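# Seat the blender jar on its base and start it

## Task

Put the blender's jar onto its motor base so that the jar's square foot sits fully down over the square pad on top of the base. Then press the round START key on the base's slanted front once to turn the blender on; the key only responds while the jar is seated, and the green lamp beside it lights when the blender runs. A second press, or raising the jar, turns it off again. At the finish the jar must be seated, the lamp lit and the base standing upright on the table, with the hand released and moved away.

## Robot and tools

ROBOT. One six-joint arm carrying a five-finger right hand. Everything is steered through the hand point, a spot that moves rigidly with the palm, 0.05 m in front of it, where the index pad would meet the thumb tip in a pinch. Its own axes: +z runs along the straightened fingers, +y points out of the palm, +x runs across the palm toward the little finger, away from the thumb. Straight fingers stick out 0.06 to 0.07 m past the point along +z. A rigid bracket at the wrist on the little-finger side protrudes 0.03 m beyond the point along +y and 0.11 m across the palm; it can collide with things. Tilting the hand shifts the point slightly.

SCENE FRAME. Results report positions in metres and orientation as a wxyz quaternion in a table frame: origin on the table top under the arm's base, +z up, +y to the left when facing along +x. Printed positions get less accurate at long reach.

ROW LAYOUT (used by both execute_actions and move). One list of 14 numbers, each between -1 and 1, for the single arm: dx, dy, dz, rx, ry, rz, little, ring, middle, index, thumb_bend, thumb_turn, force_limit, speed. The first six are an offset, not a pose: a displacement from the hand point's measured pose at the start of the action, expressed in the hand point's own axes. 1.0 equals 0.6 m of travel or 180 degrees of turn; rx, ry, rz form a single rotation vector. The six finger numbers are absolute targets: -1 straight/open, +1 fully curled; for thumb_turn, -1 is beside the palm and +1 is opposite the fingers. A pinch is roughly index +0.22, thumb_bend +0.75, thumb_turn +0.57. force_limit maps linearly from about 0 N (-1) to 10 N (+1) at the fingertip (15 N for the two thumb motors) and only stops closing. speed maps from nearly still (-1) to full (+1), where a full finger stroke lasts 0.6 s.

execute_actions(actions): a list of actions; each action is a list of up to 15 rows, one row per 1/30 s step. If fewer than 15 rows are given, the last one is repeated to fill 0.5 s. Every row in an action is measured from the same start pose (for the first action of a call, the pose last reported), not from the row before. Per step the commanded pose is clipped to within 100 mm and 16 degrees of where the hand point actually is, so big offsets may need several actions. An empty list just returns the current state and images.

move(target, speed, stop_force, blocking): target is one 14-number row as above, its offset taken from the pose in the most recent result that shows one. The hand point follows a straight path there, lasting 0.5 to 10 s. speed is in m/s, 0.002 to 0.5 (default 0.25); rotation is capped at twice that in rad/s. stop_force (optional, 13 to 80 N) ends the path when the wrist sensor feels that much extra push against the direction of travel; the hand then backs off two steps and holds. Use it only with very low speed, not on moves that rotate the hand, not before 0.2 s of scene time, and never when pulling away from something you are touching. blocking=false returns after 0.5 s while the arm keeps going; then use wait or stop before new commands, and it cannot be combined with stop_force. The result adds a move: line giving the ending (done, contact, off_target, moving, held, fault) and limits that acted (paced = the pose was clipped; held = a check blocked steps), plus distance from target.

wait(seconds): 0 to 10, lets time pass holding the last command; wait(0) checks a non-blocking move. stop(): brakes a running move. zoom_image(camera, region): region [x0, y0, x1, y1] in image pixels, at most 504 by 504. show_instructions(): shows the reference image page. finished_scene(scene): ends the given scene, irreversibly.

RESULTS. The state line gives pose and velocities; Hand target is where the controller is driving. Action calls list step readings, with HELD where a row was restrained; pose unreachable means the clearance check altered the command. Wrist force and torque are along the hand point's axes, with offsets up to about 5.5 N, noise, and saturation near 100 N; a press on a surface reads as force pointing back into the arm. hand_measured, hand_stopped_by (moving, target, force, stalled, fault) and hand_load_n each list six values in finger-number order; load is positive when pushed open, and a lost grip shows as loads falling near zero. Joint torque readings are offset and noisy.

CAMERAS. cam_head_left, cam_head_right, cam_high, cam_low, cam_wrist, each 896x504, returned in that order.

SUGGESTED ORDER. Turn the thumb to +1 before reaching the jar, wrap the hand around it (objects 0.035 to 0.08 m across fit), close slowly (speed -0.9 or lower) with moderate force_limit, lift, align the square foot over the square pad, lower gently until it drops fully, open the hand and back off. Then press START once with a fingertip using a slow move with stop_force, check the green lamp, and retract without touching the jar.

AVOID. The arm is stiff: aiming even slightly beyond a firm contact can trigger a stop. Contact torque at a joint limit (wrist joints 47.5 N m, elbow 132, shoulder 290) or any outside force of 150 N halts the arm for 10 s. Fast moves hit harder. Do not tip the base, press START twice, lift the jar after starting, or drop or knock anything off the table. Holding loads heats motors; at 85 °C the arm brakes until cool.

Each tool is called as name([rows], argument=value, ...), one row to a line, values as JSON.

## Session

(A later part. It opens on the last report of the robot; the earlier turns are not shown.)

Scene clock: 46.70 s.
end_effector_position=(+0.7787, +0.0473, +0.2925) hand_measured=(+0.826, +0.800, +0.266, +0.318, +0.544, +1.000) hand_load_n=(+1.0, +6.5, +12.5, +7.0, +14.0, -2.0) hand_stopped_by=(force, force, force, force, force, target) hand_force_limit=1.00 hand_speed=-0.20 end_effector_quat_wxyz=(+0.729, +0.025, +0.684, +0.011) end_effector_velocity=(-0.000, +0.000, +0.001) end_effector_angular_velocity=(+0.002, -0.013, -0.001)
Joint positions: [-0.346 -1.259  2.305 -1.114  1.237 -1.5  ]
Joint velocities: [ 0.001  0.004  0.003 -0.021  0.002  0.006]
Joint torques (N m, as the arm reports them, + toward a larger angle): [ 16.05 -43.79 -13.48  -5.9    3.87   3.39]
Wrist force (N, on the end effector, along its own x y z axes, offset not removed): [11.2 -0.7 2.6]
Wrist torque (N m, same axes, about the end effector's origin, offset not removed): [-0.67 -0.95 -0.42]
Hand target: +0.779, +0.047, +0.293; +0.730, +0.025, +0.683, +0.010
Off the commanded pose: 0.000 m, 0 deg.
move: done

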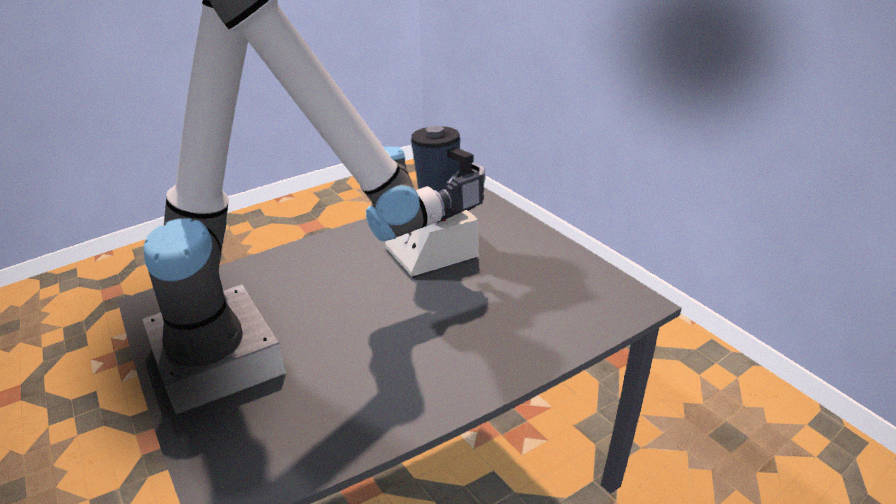

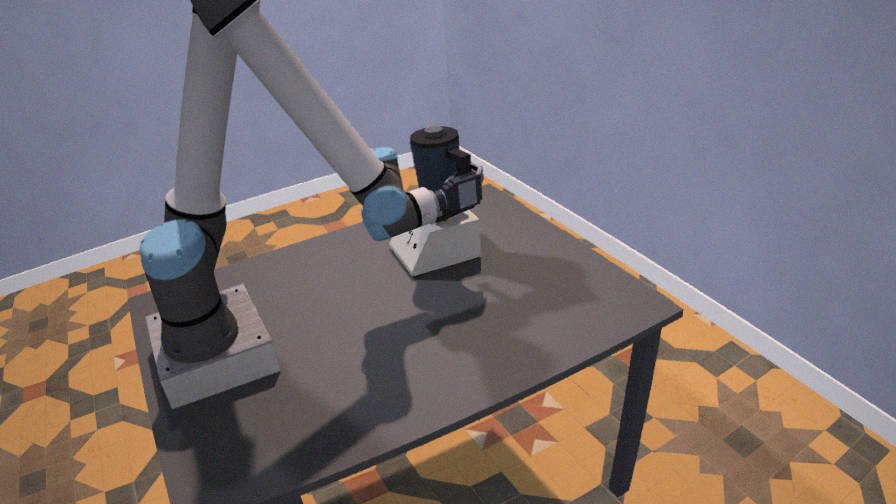

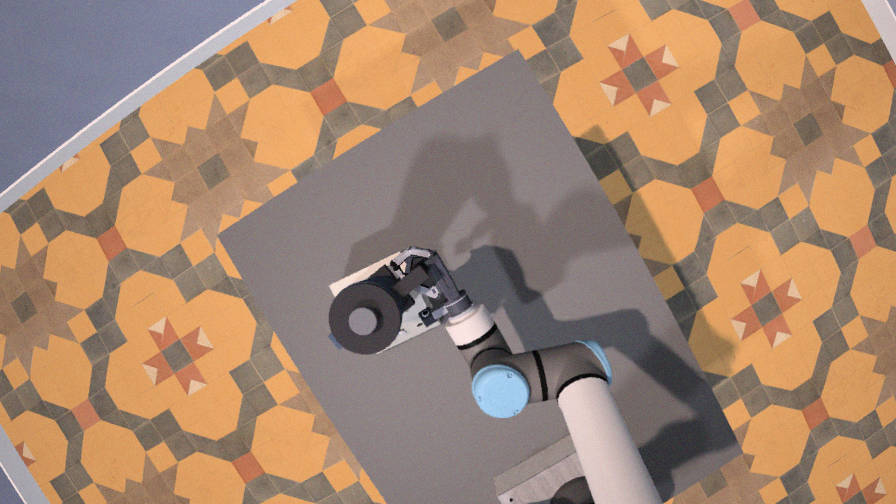

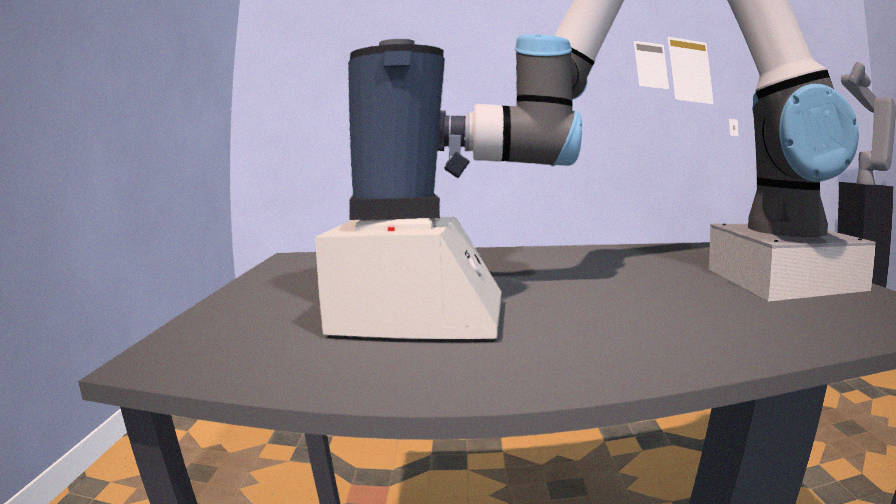

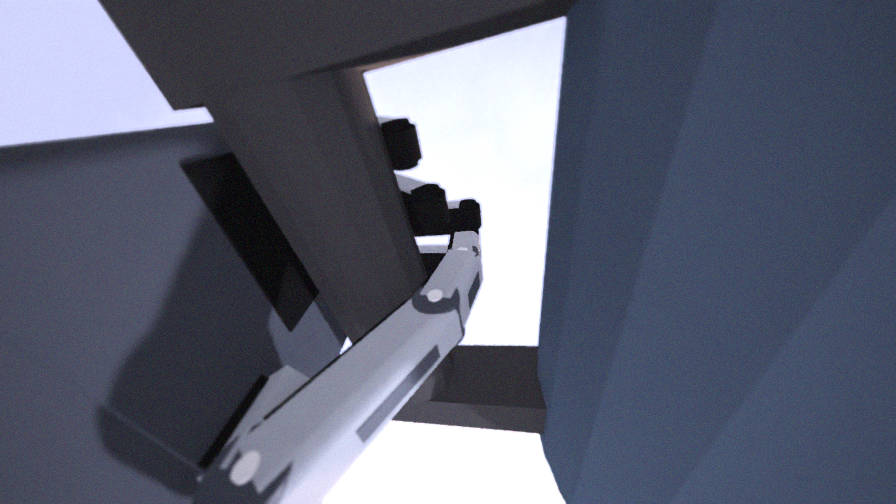

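move(target=[0,0,-0.013,0.022,0,0,1,1,1,1,1,1,1,-0.2], speed=0.03)

move(target=[0.06,0,0,0,0,0,1,1,1,1,1,1,1,-0.2], speed=0.008, stop_force=20)

zoom_image(camera="cam_low", region=[250,60,550,280])

zoom_image(camera="cam_head_left", region=[370,110,520,280])

Scene clock: 50.77 s.
end_effector_position=(+0.7711, +0.0474, +0.2921) hand_measured=(+0.826, +0.800, +0.266, +0.318, +0.544, +1.000) hand_load_n=(+1.0, +7.0, +12.5, +6.5, +14.0, -2.0) hand_stopped_by=(force, force, force, force, force, target) hand_force_limit=1.00 hand_speed=-0.20 end_effector_quat_wxyz=(+0.728, +0.049, +0.684, -0.013) end_effector_velocity=(-0.002, +0.000, -0.001) end_effector_angular_velocity=(+0.003, +0.003, -0.016)
Joint positions: [-0.318 -1.271  2.324 -1.115  1.333 -1.503]
Joint velocities: [ 0.007 -0.001  0.004  0.001  0.023  0.   ]
Joint torques (N m, as the arm reports them, + toward a larger angle): [ 19.94 -70.12 -13.37  -0.84   3.5   -1.89]
Wrist force (N, on the end effector, along its own x y z axes, offset not removed): [11.7 -1.7 2.2]
Wrist torque (N m, same axes, about the end effector's origin, offset not removed): [-0.55 -1.10 -0.56]
Hand target: +0.771, +0.047, +0.292; +0.728, +0.050, +0.684, -0.013
Off the commanded pose: 0.000 m, 0 deg.
move: done

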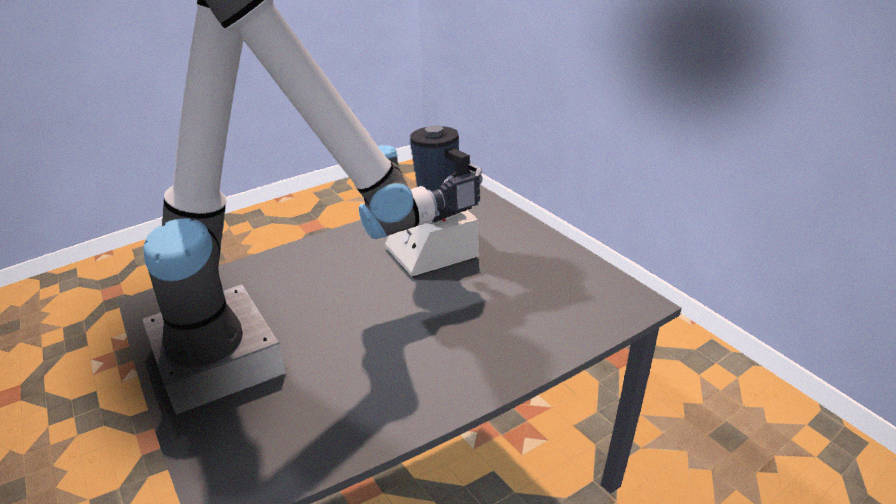

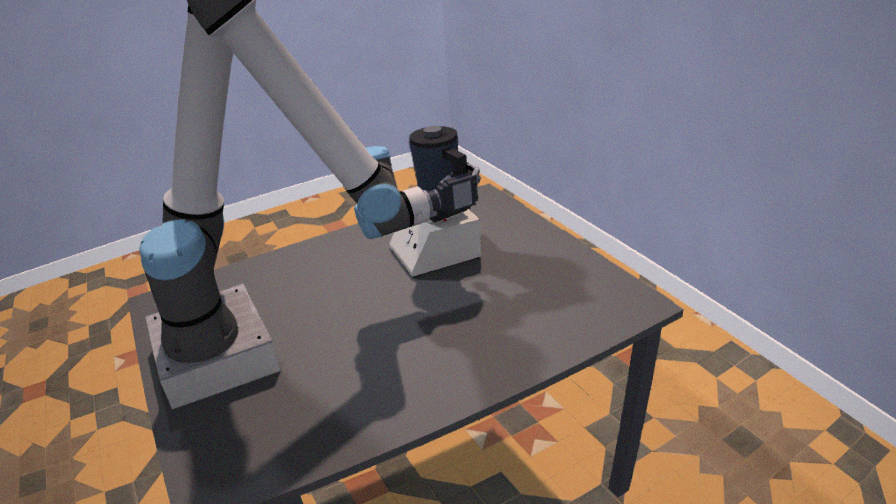

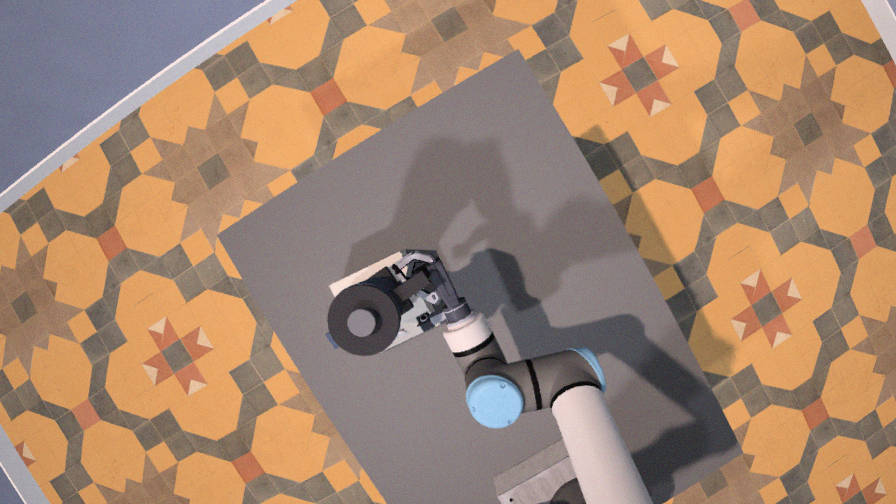

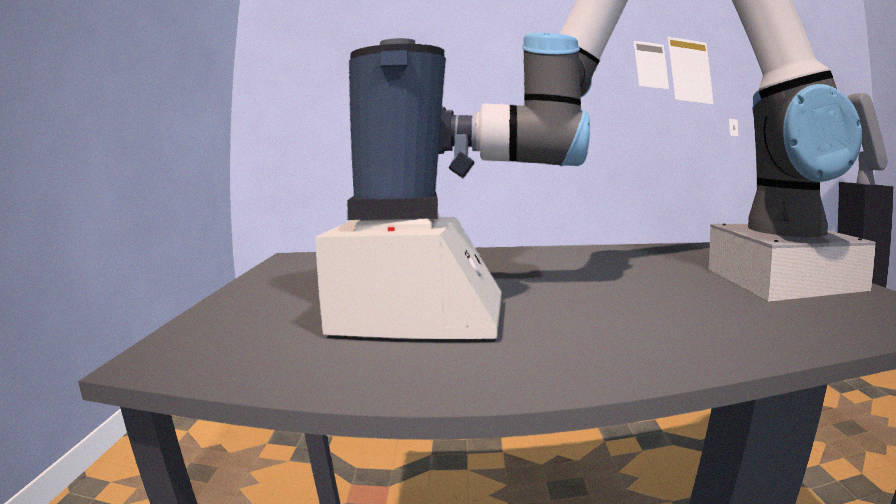

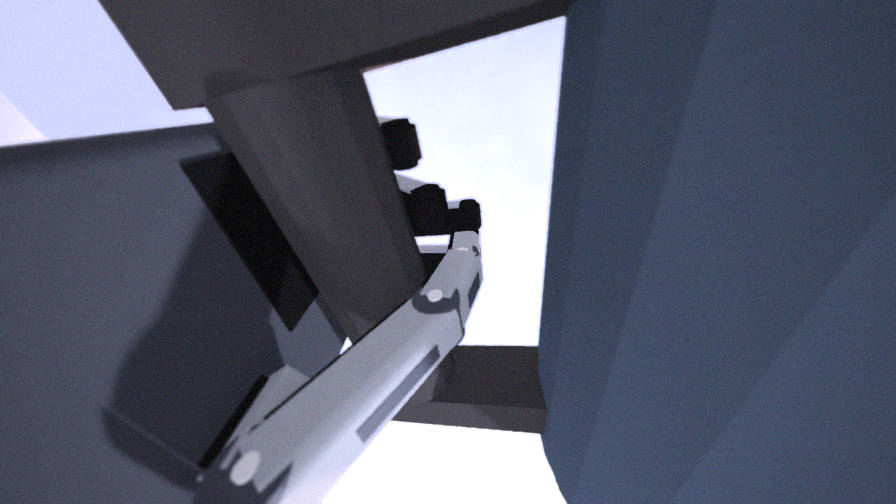

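Scene clock: 53.43 s.
end_effector_position=(+0.7722, +0.0484, +0.2738) hand_measured=(+0.826, +0.802, +0.266, +0.318, +0.544, +1.000) hand_load_n=(+0.0, +0.0, +12.0, +6.5, +14.5, -0.5) hand_stopped_by=(force, force, force, force, force, target) hand_force_limit=1.00 hand_speed=-0.20 end_effector_quat_wxyz=(+0.728, +0.050, +0.684, -0.013) end_effector_velocity=(-0.000, +0.000, +0.003) end_effector_angular_velocity=(+0.000, +0.001, +0.000)
Joint positions: [-0.315 -1.234  2.327 -1.156  1.336 -1.503]
Joint velocities: [-0.    -0.006 -0.001  0.008 -0.    -0.   ]
Joint torques (N m, as the arm reports them, + toward a larger angle): [ 18.23 -65.88 -10.05   0.8   -2.24  -1.96]
Wrist force (N, on the end effector, along its own x y z axes, offset not removed): [-1.9 -8.9 0.1]
Wrist torque (N m, same axes, about the end effector's origin, offset not removed): [-1.14 -0.53 -1.48]
Hand target: +0.772, +0.048, +0.274; +0.728, +0.049, +0.684, -0.013
Off the commanded pose: 0.018 m, 0 deg.
move: contact

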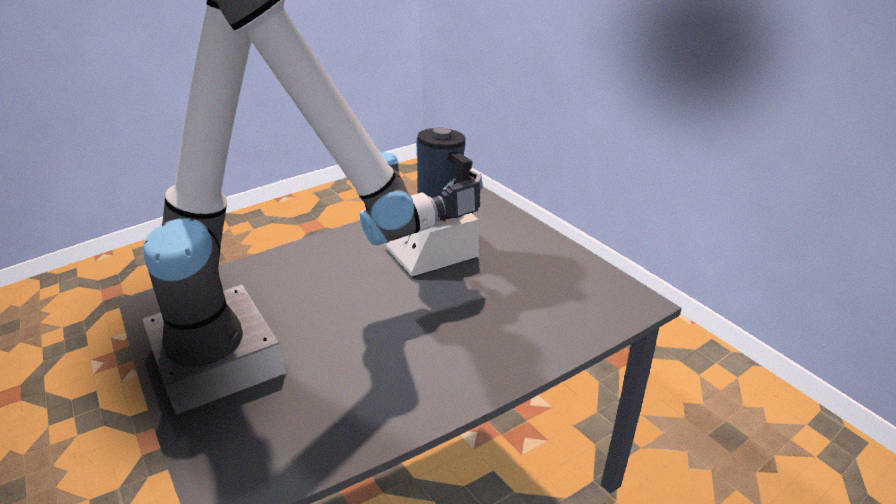

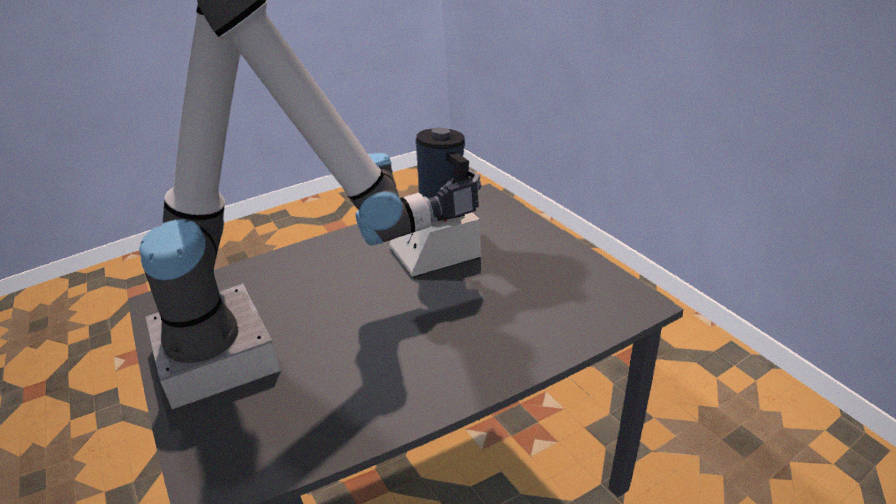

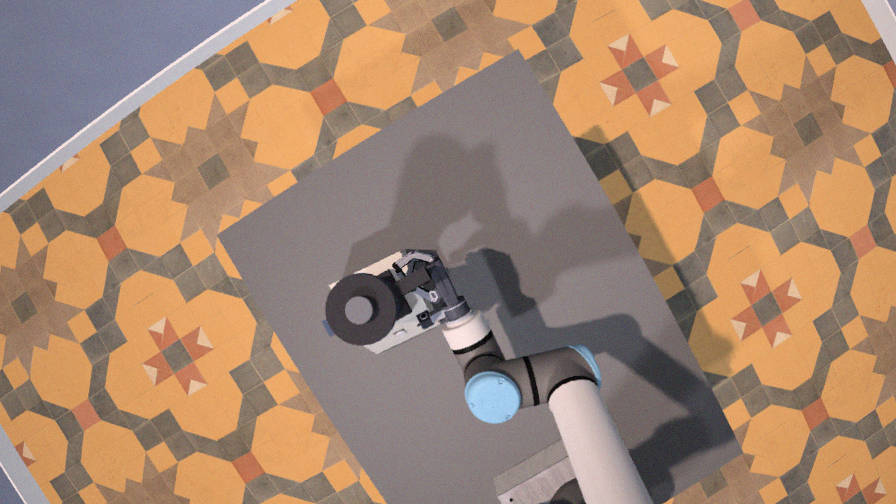

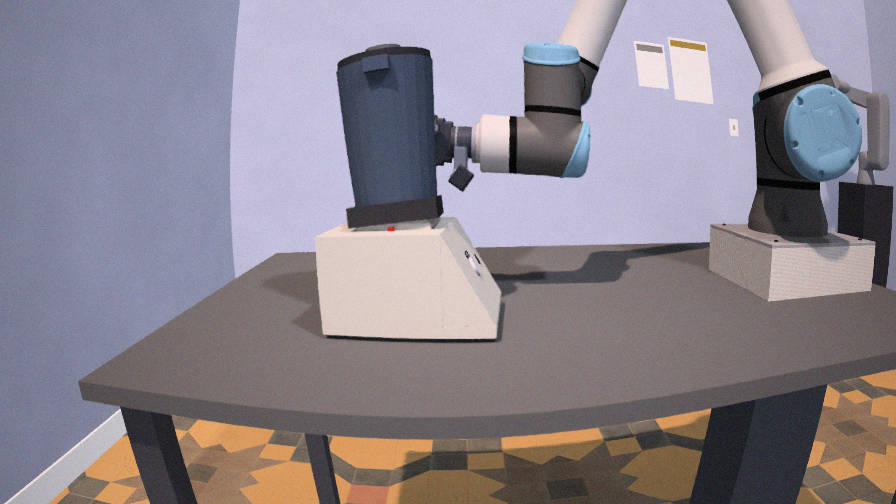

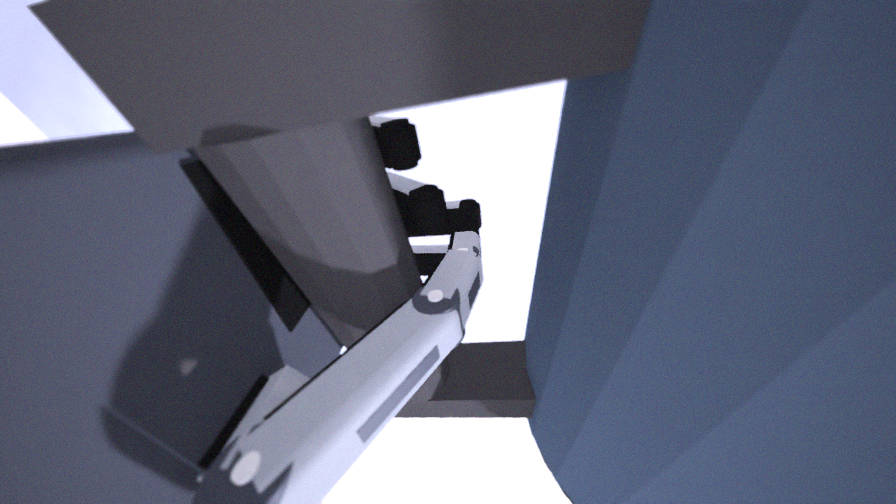

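Region (250, 60, 550, 280) of cam_low's 896x504 image, scaled by 1.680, with more detail than that image has; it fills the top 370 rows of this view, and the rest is white.

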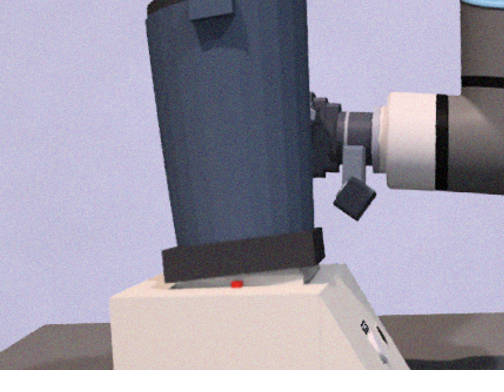

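Region (370, 110, 520, 280) of cam_head_left's 896x504 image, scaled by 2.965, with more detail than that image has; it fills the left 445 columns of this view, and the rest is white.

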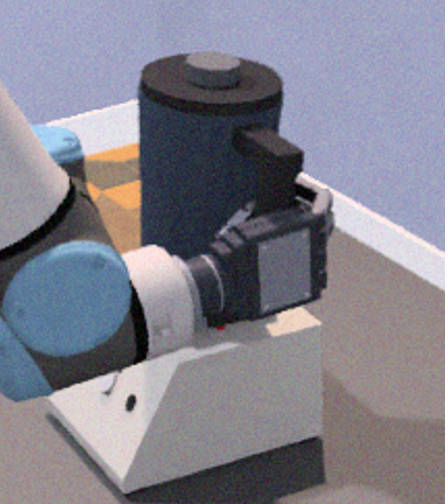

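move(target=[-0.02,0,-0.012,0,-0.03,0,1,1,1,1,1,1,1,-0.2], speed=0.02)

zoom_image(camera="cam_low", region=[250,60,550,280])

Scene clock: 57.50 s.
end_effector_position=(+0.7644, +0.0484, +0.2852) hand_measured=(+0.826, +0.802, +0.266, +0.318, +0.544, +1.000) hand_load_n=(+0.0, +0.5, +12.0, +6.5, +14.0, -2.0) hand_stopped_by=(force, force, force, force, force, target) hand_force_limit=1.00 hand_speed=-0.20 end_effector_quat_wxyz=(+0.759, +0.049, +0.649, -0.015) end_effector_velocity=(-0.001, +0.000, +0.001) end_effector_angular_velocity=(-0.002, -0.010, -0.001)
Joint positions: [-0.315 -1.218  2.356 -1.295  1.343 -1.481]
Joint velocities: [-0.     0.002  0.003 -0.016  0.001  0.001]
Joint torques (N m, as the arm reports them, + toward a larger angle): [ 14.78 -41.41  -9.4   -5.49   4.29   2.37]
Wrist force (N, on the end effector, along its own x y z axes, offset not removed): [6.3 1.8 4.0]
Wrist torque (N m, same axes, about the end effector's origin, offset not removed): [-0.52 -0.98 0.05]
Hand target: +0.764, +0.048, +0.285; +0.759, +0.049, +0.649, -0.015
Off the commanded pose: 0.000 m, 0 deg.
move: done

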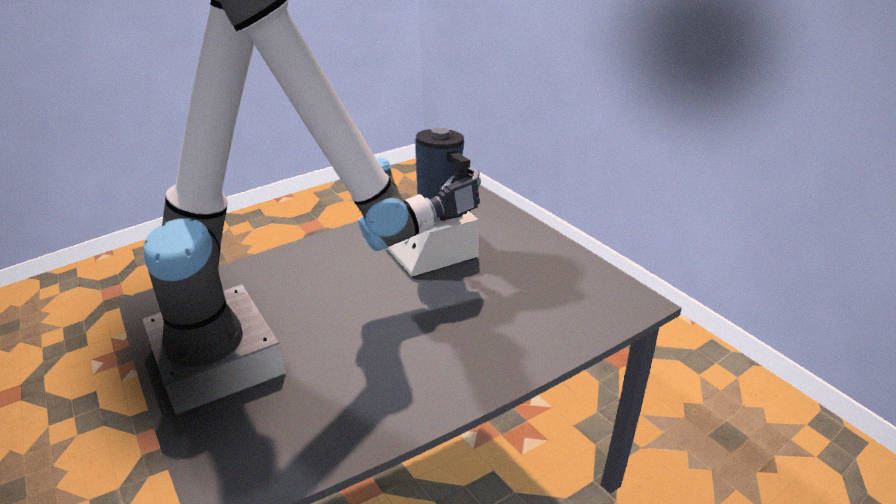

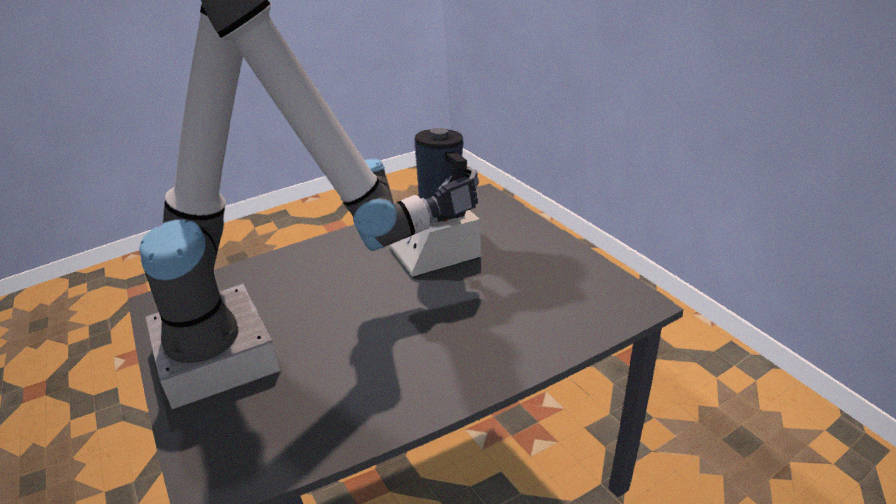

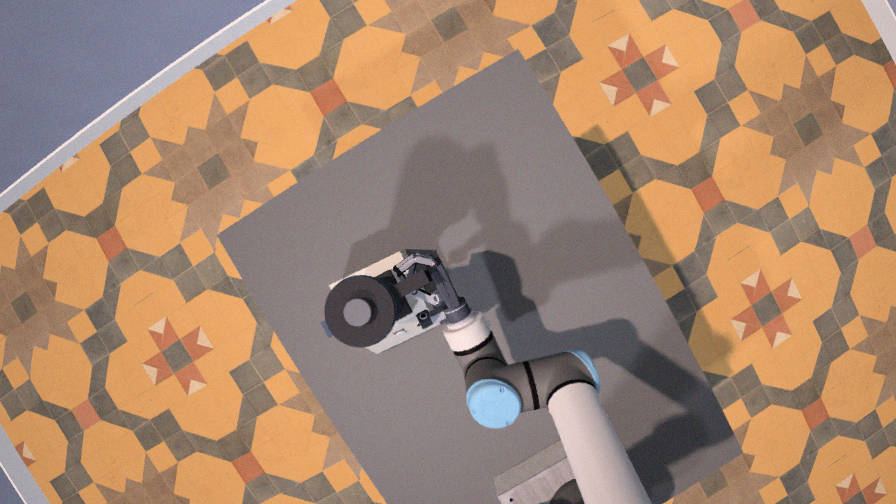

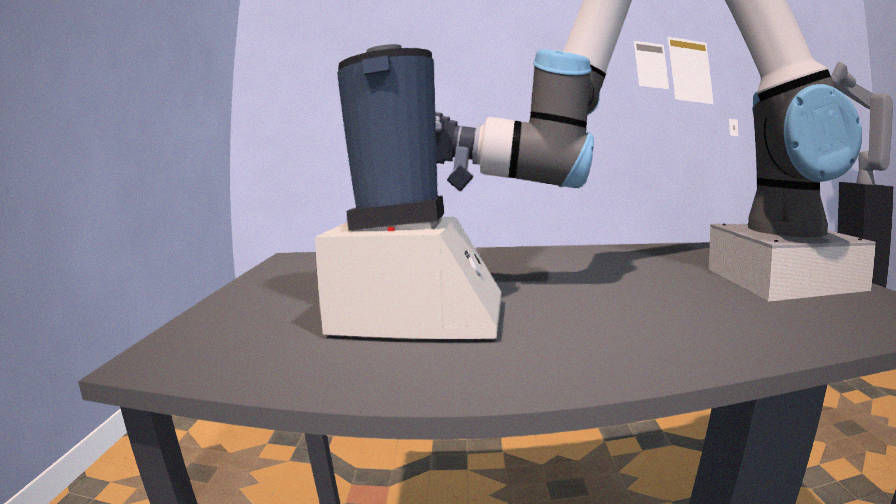

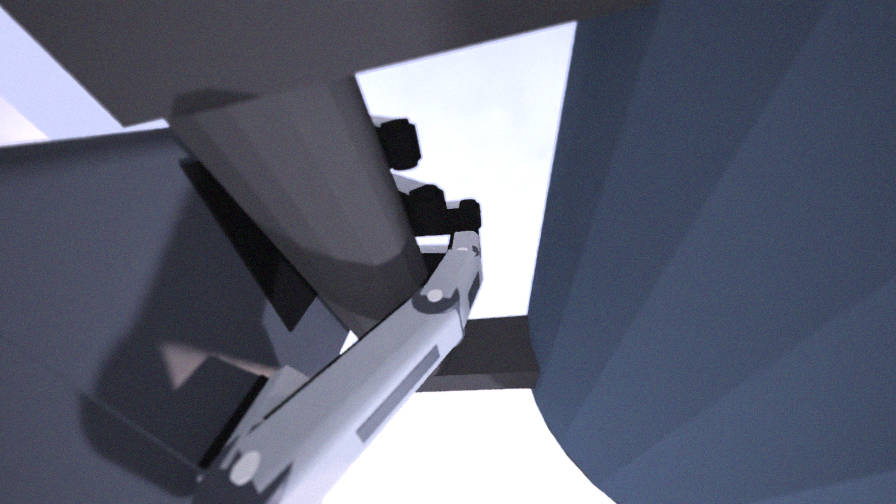

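Region (250, 60, 550, 280) of cam_low's 896x504 image, scaled by 1.680, with more detail than that image has; it fills the top 370 rows of this view, and the rest is white.

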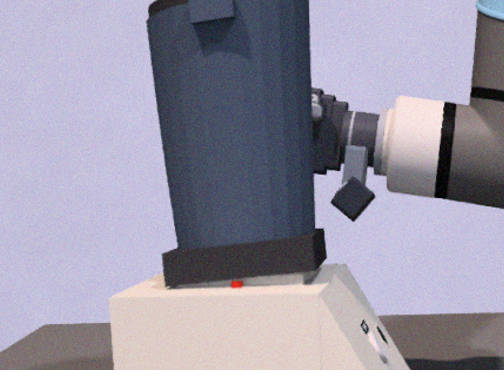

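move(target=[0.005,0,-0.006,0,0.02,0,0.4,0.4,-0.1,-0.1,0.2,1,1,-0.6], speed=0.01)

zoom_image(camera="cam_low", region=[250,60,550,280])

zoom_image(camera="cam_high", region=[300,200,500,380])

Scene clock: 62.47 s.
end_effector_position=(+0.7613, +0.0489, +0.2817) hand_measured=(+0.400, +0.400, -0.100, -0.100, +0.200, +1.000) hand_load_n=(+0.0, +0.0, +0.0, +0.0, +0.5, -0.5) hand_stopped_by=(target, target, target, target, target, target) hand_force_limit=1.00 hand_speed=-0.60 end_effector_quat_wxyz=(+0.738, +0.049, +0.672, -0.013) end_effector_velocity=(-0.001, +0.000, -0.001) end_effector_angular_velocity=(+0.001, +0.007, +0.000)
Joint positions: [-0.32  -1.247  2.352 -1.199  1.333 -1.495]
Joint velocities: [-0.    -0.002  0.001  0.008 -0.001 -0.001]
Joint torques (N m, as the arm reports them, + toward a larger angle): [-15.57 -69.34 -34.35  -0.53  -2.97  -2.34]
Wrist force (N, on the end effector, along its own x y z axes, offset not removed): [6.5 2.8 1.5]
Wrist torque (N m, same axes, about the end effector's origin, offset not removed): [-0.20 -1.03 0.13]
Hand target: +0.761, +0.049, +0.282; +0.738, +0.049, +0.673, -0.013
Off the commanded pose: 0.000 m, 0 deg.
move: done

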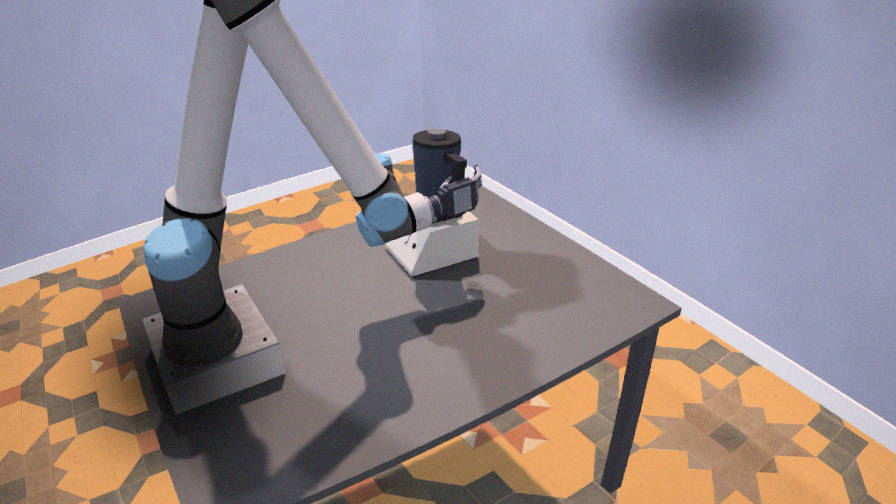

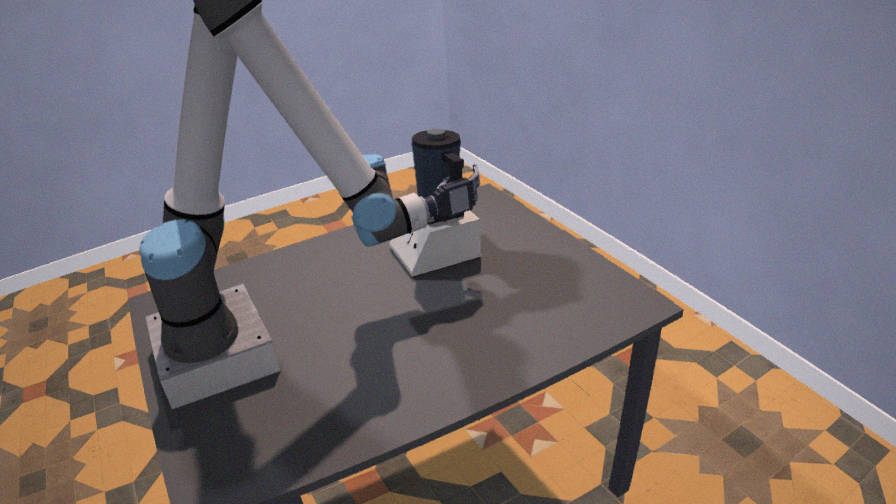

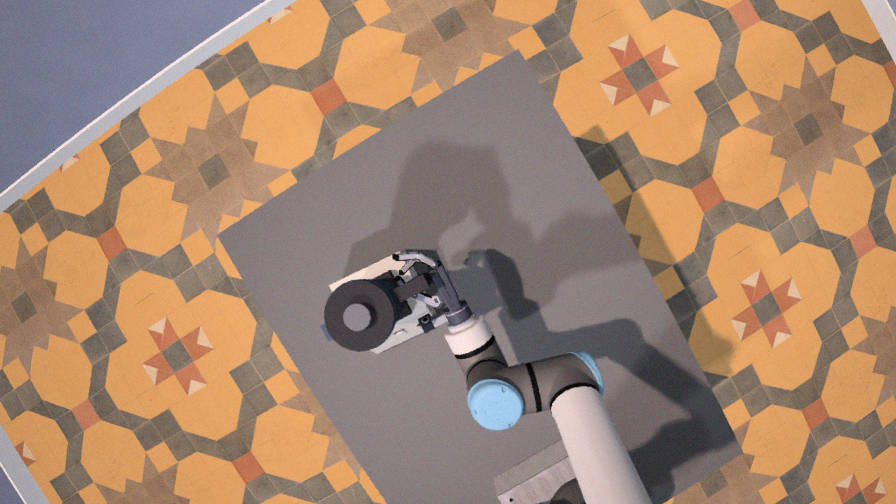

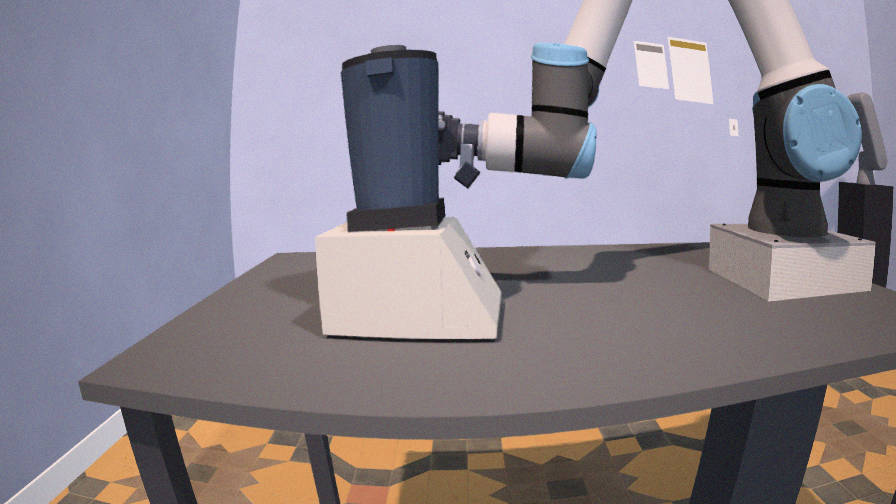

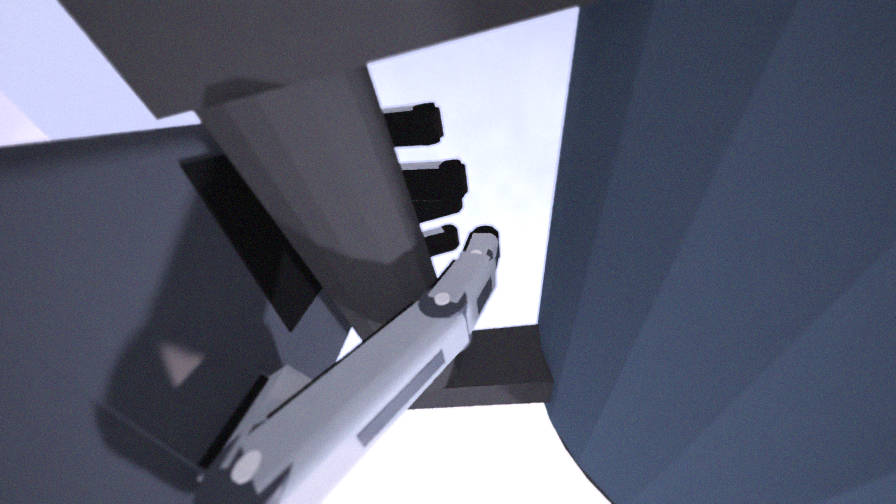

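Region (250, 60, 550, 280) of cam_low's 896x504 image, scaled by 1.680, with more detail than that image has; it fills the top 370 rows of this view, and the rest is white.

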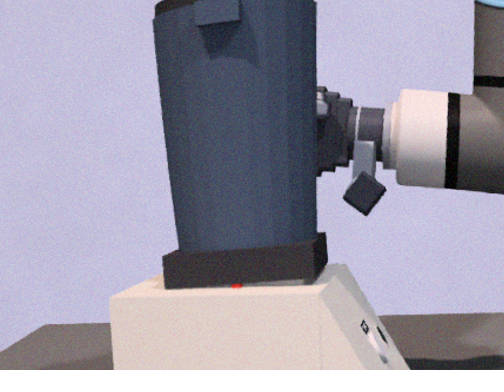

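Region (300, 200, 500, 380) of cam_high's 896x504 image, scaled by 2.520, with more detail than that image has; it fills the top 454 rows of this view, and the rest is white.

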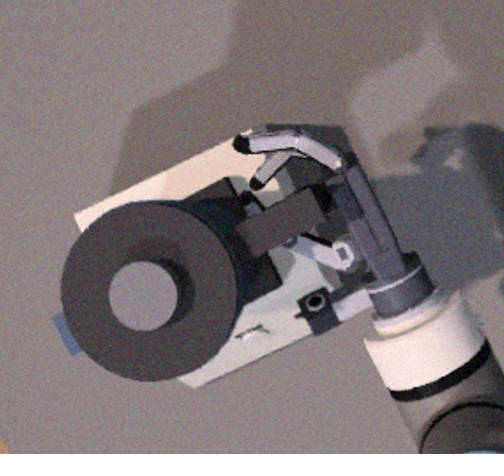

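move(target=[0.018,0,-0.008,0,0,0,0.4,0.4,-0.1,-0.1,-0.3,1,1,-0.6], speed=0.01)

zoom_image(camera="cam_low", region=[250,60,550,280])

Scene clock: 65.43 s.
end_effector_position=(+0.7576, +0.0498, +0.2707) hand_measured=(+0.400, +0.400, -0.100, -0.100, -0.300, +1.000) hand_load_n=(+0.0, +0.0, +0.0, +0.0, +0.0, +0.0) hand_stopped_by=(target, target, target, target, target, target) hand_force_limit=1.00 hand_speed=-0.60 end_effector_quat_wxyz=(+0.738, +0.049, +0.672, -0.013) end_effector_velocity=(-0.001, +0.000, -0.002) end_effector_angular_velocity=(+0.001, +0.001, +0.001)
Joint positions: [-0.32  -1.228  2.362 -1.228  1.332 -1.495]
Joint velocities: [-0.     0.003  0.002 -0.004 -0.001  0.   ]
Joint torques (N m, as the arm reports them, + toward a larger angle): [-13.92 -38.23  -6.81  -4.68  -3.34   2.22]
Wrist force (N, on the end effector, along its own x y z axes, offset not removed): [4.7 -0.1 3.9]
Wrist torque (N m, same axes, about the end effector's origin, offset not removed): [-0.59 -0.88 -0.04]
Hand target: +0.758, +0.050, +0.271; +0.738, +0.049, +0.672, -0.013
Off the commanded pose: 0.000 m, 0 deg.
move: done

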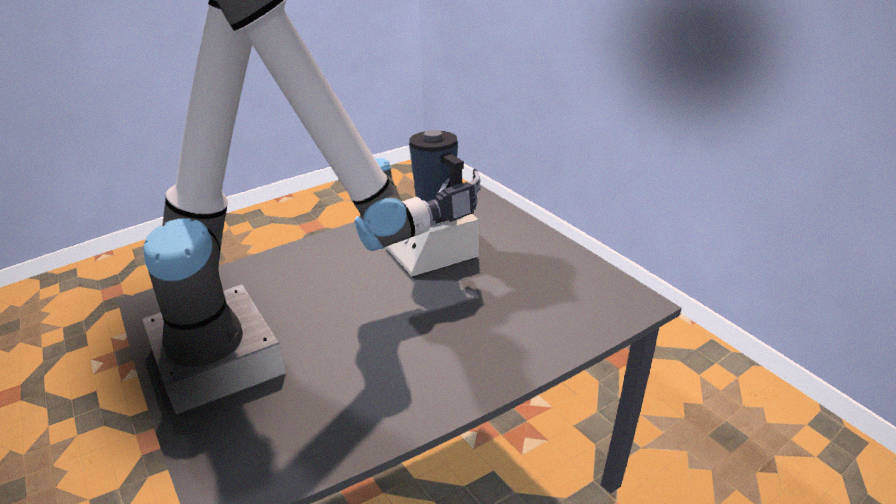

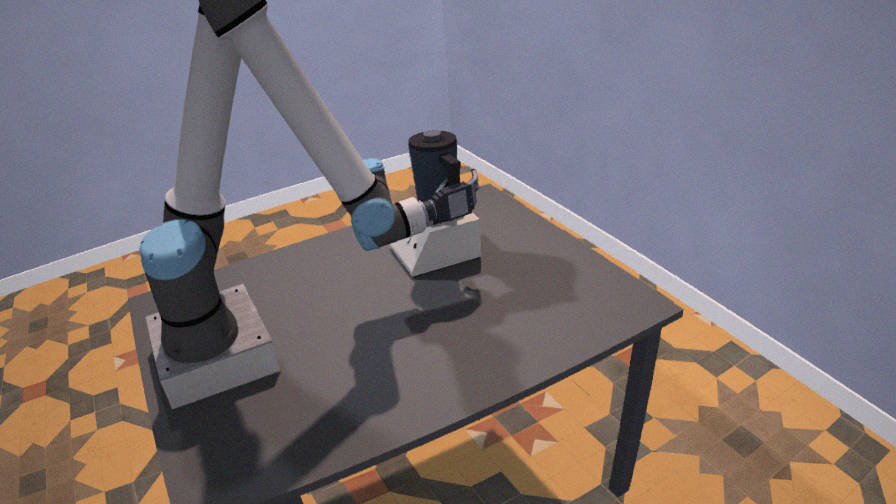

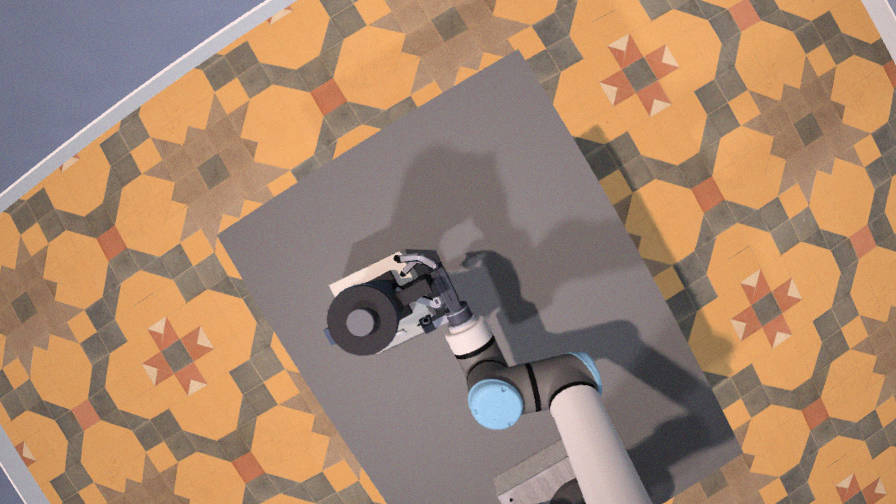

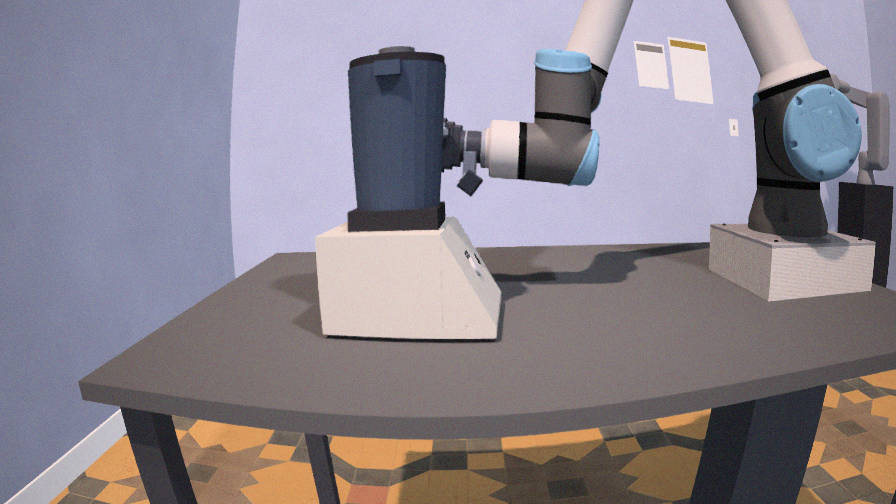

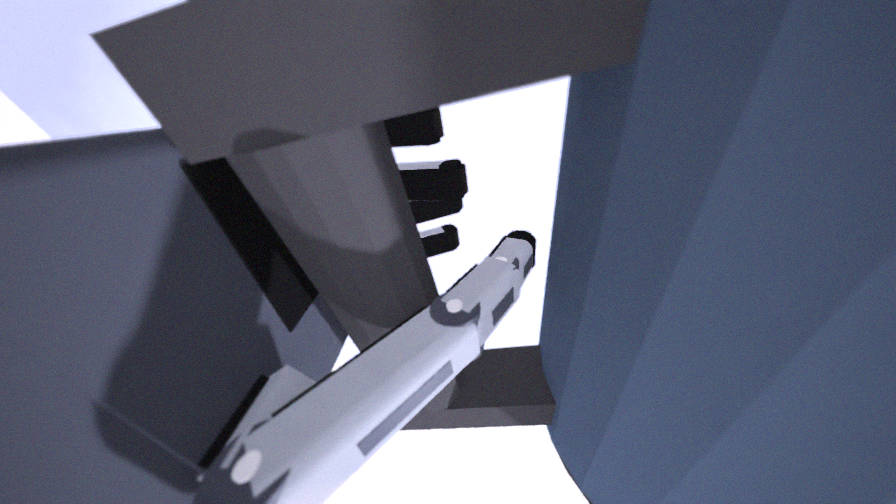

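Region (250, 60, 550, 280) of cam_low's 896x504 image, scaled by 1.680, with more detail than that image has; it fills the top 370 rows of this view, and the rest is white.

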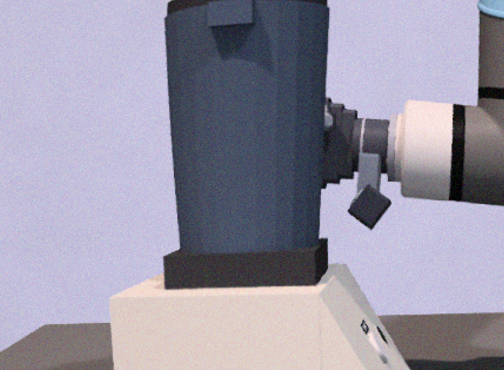

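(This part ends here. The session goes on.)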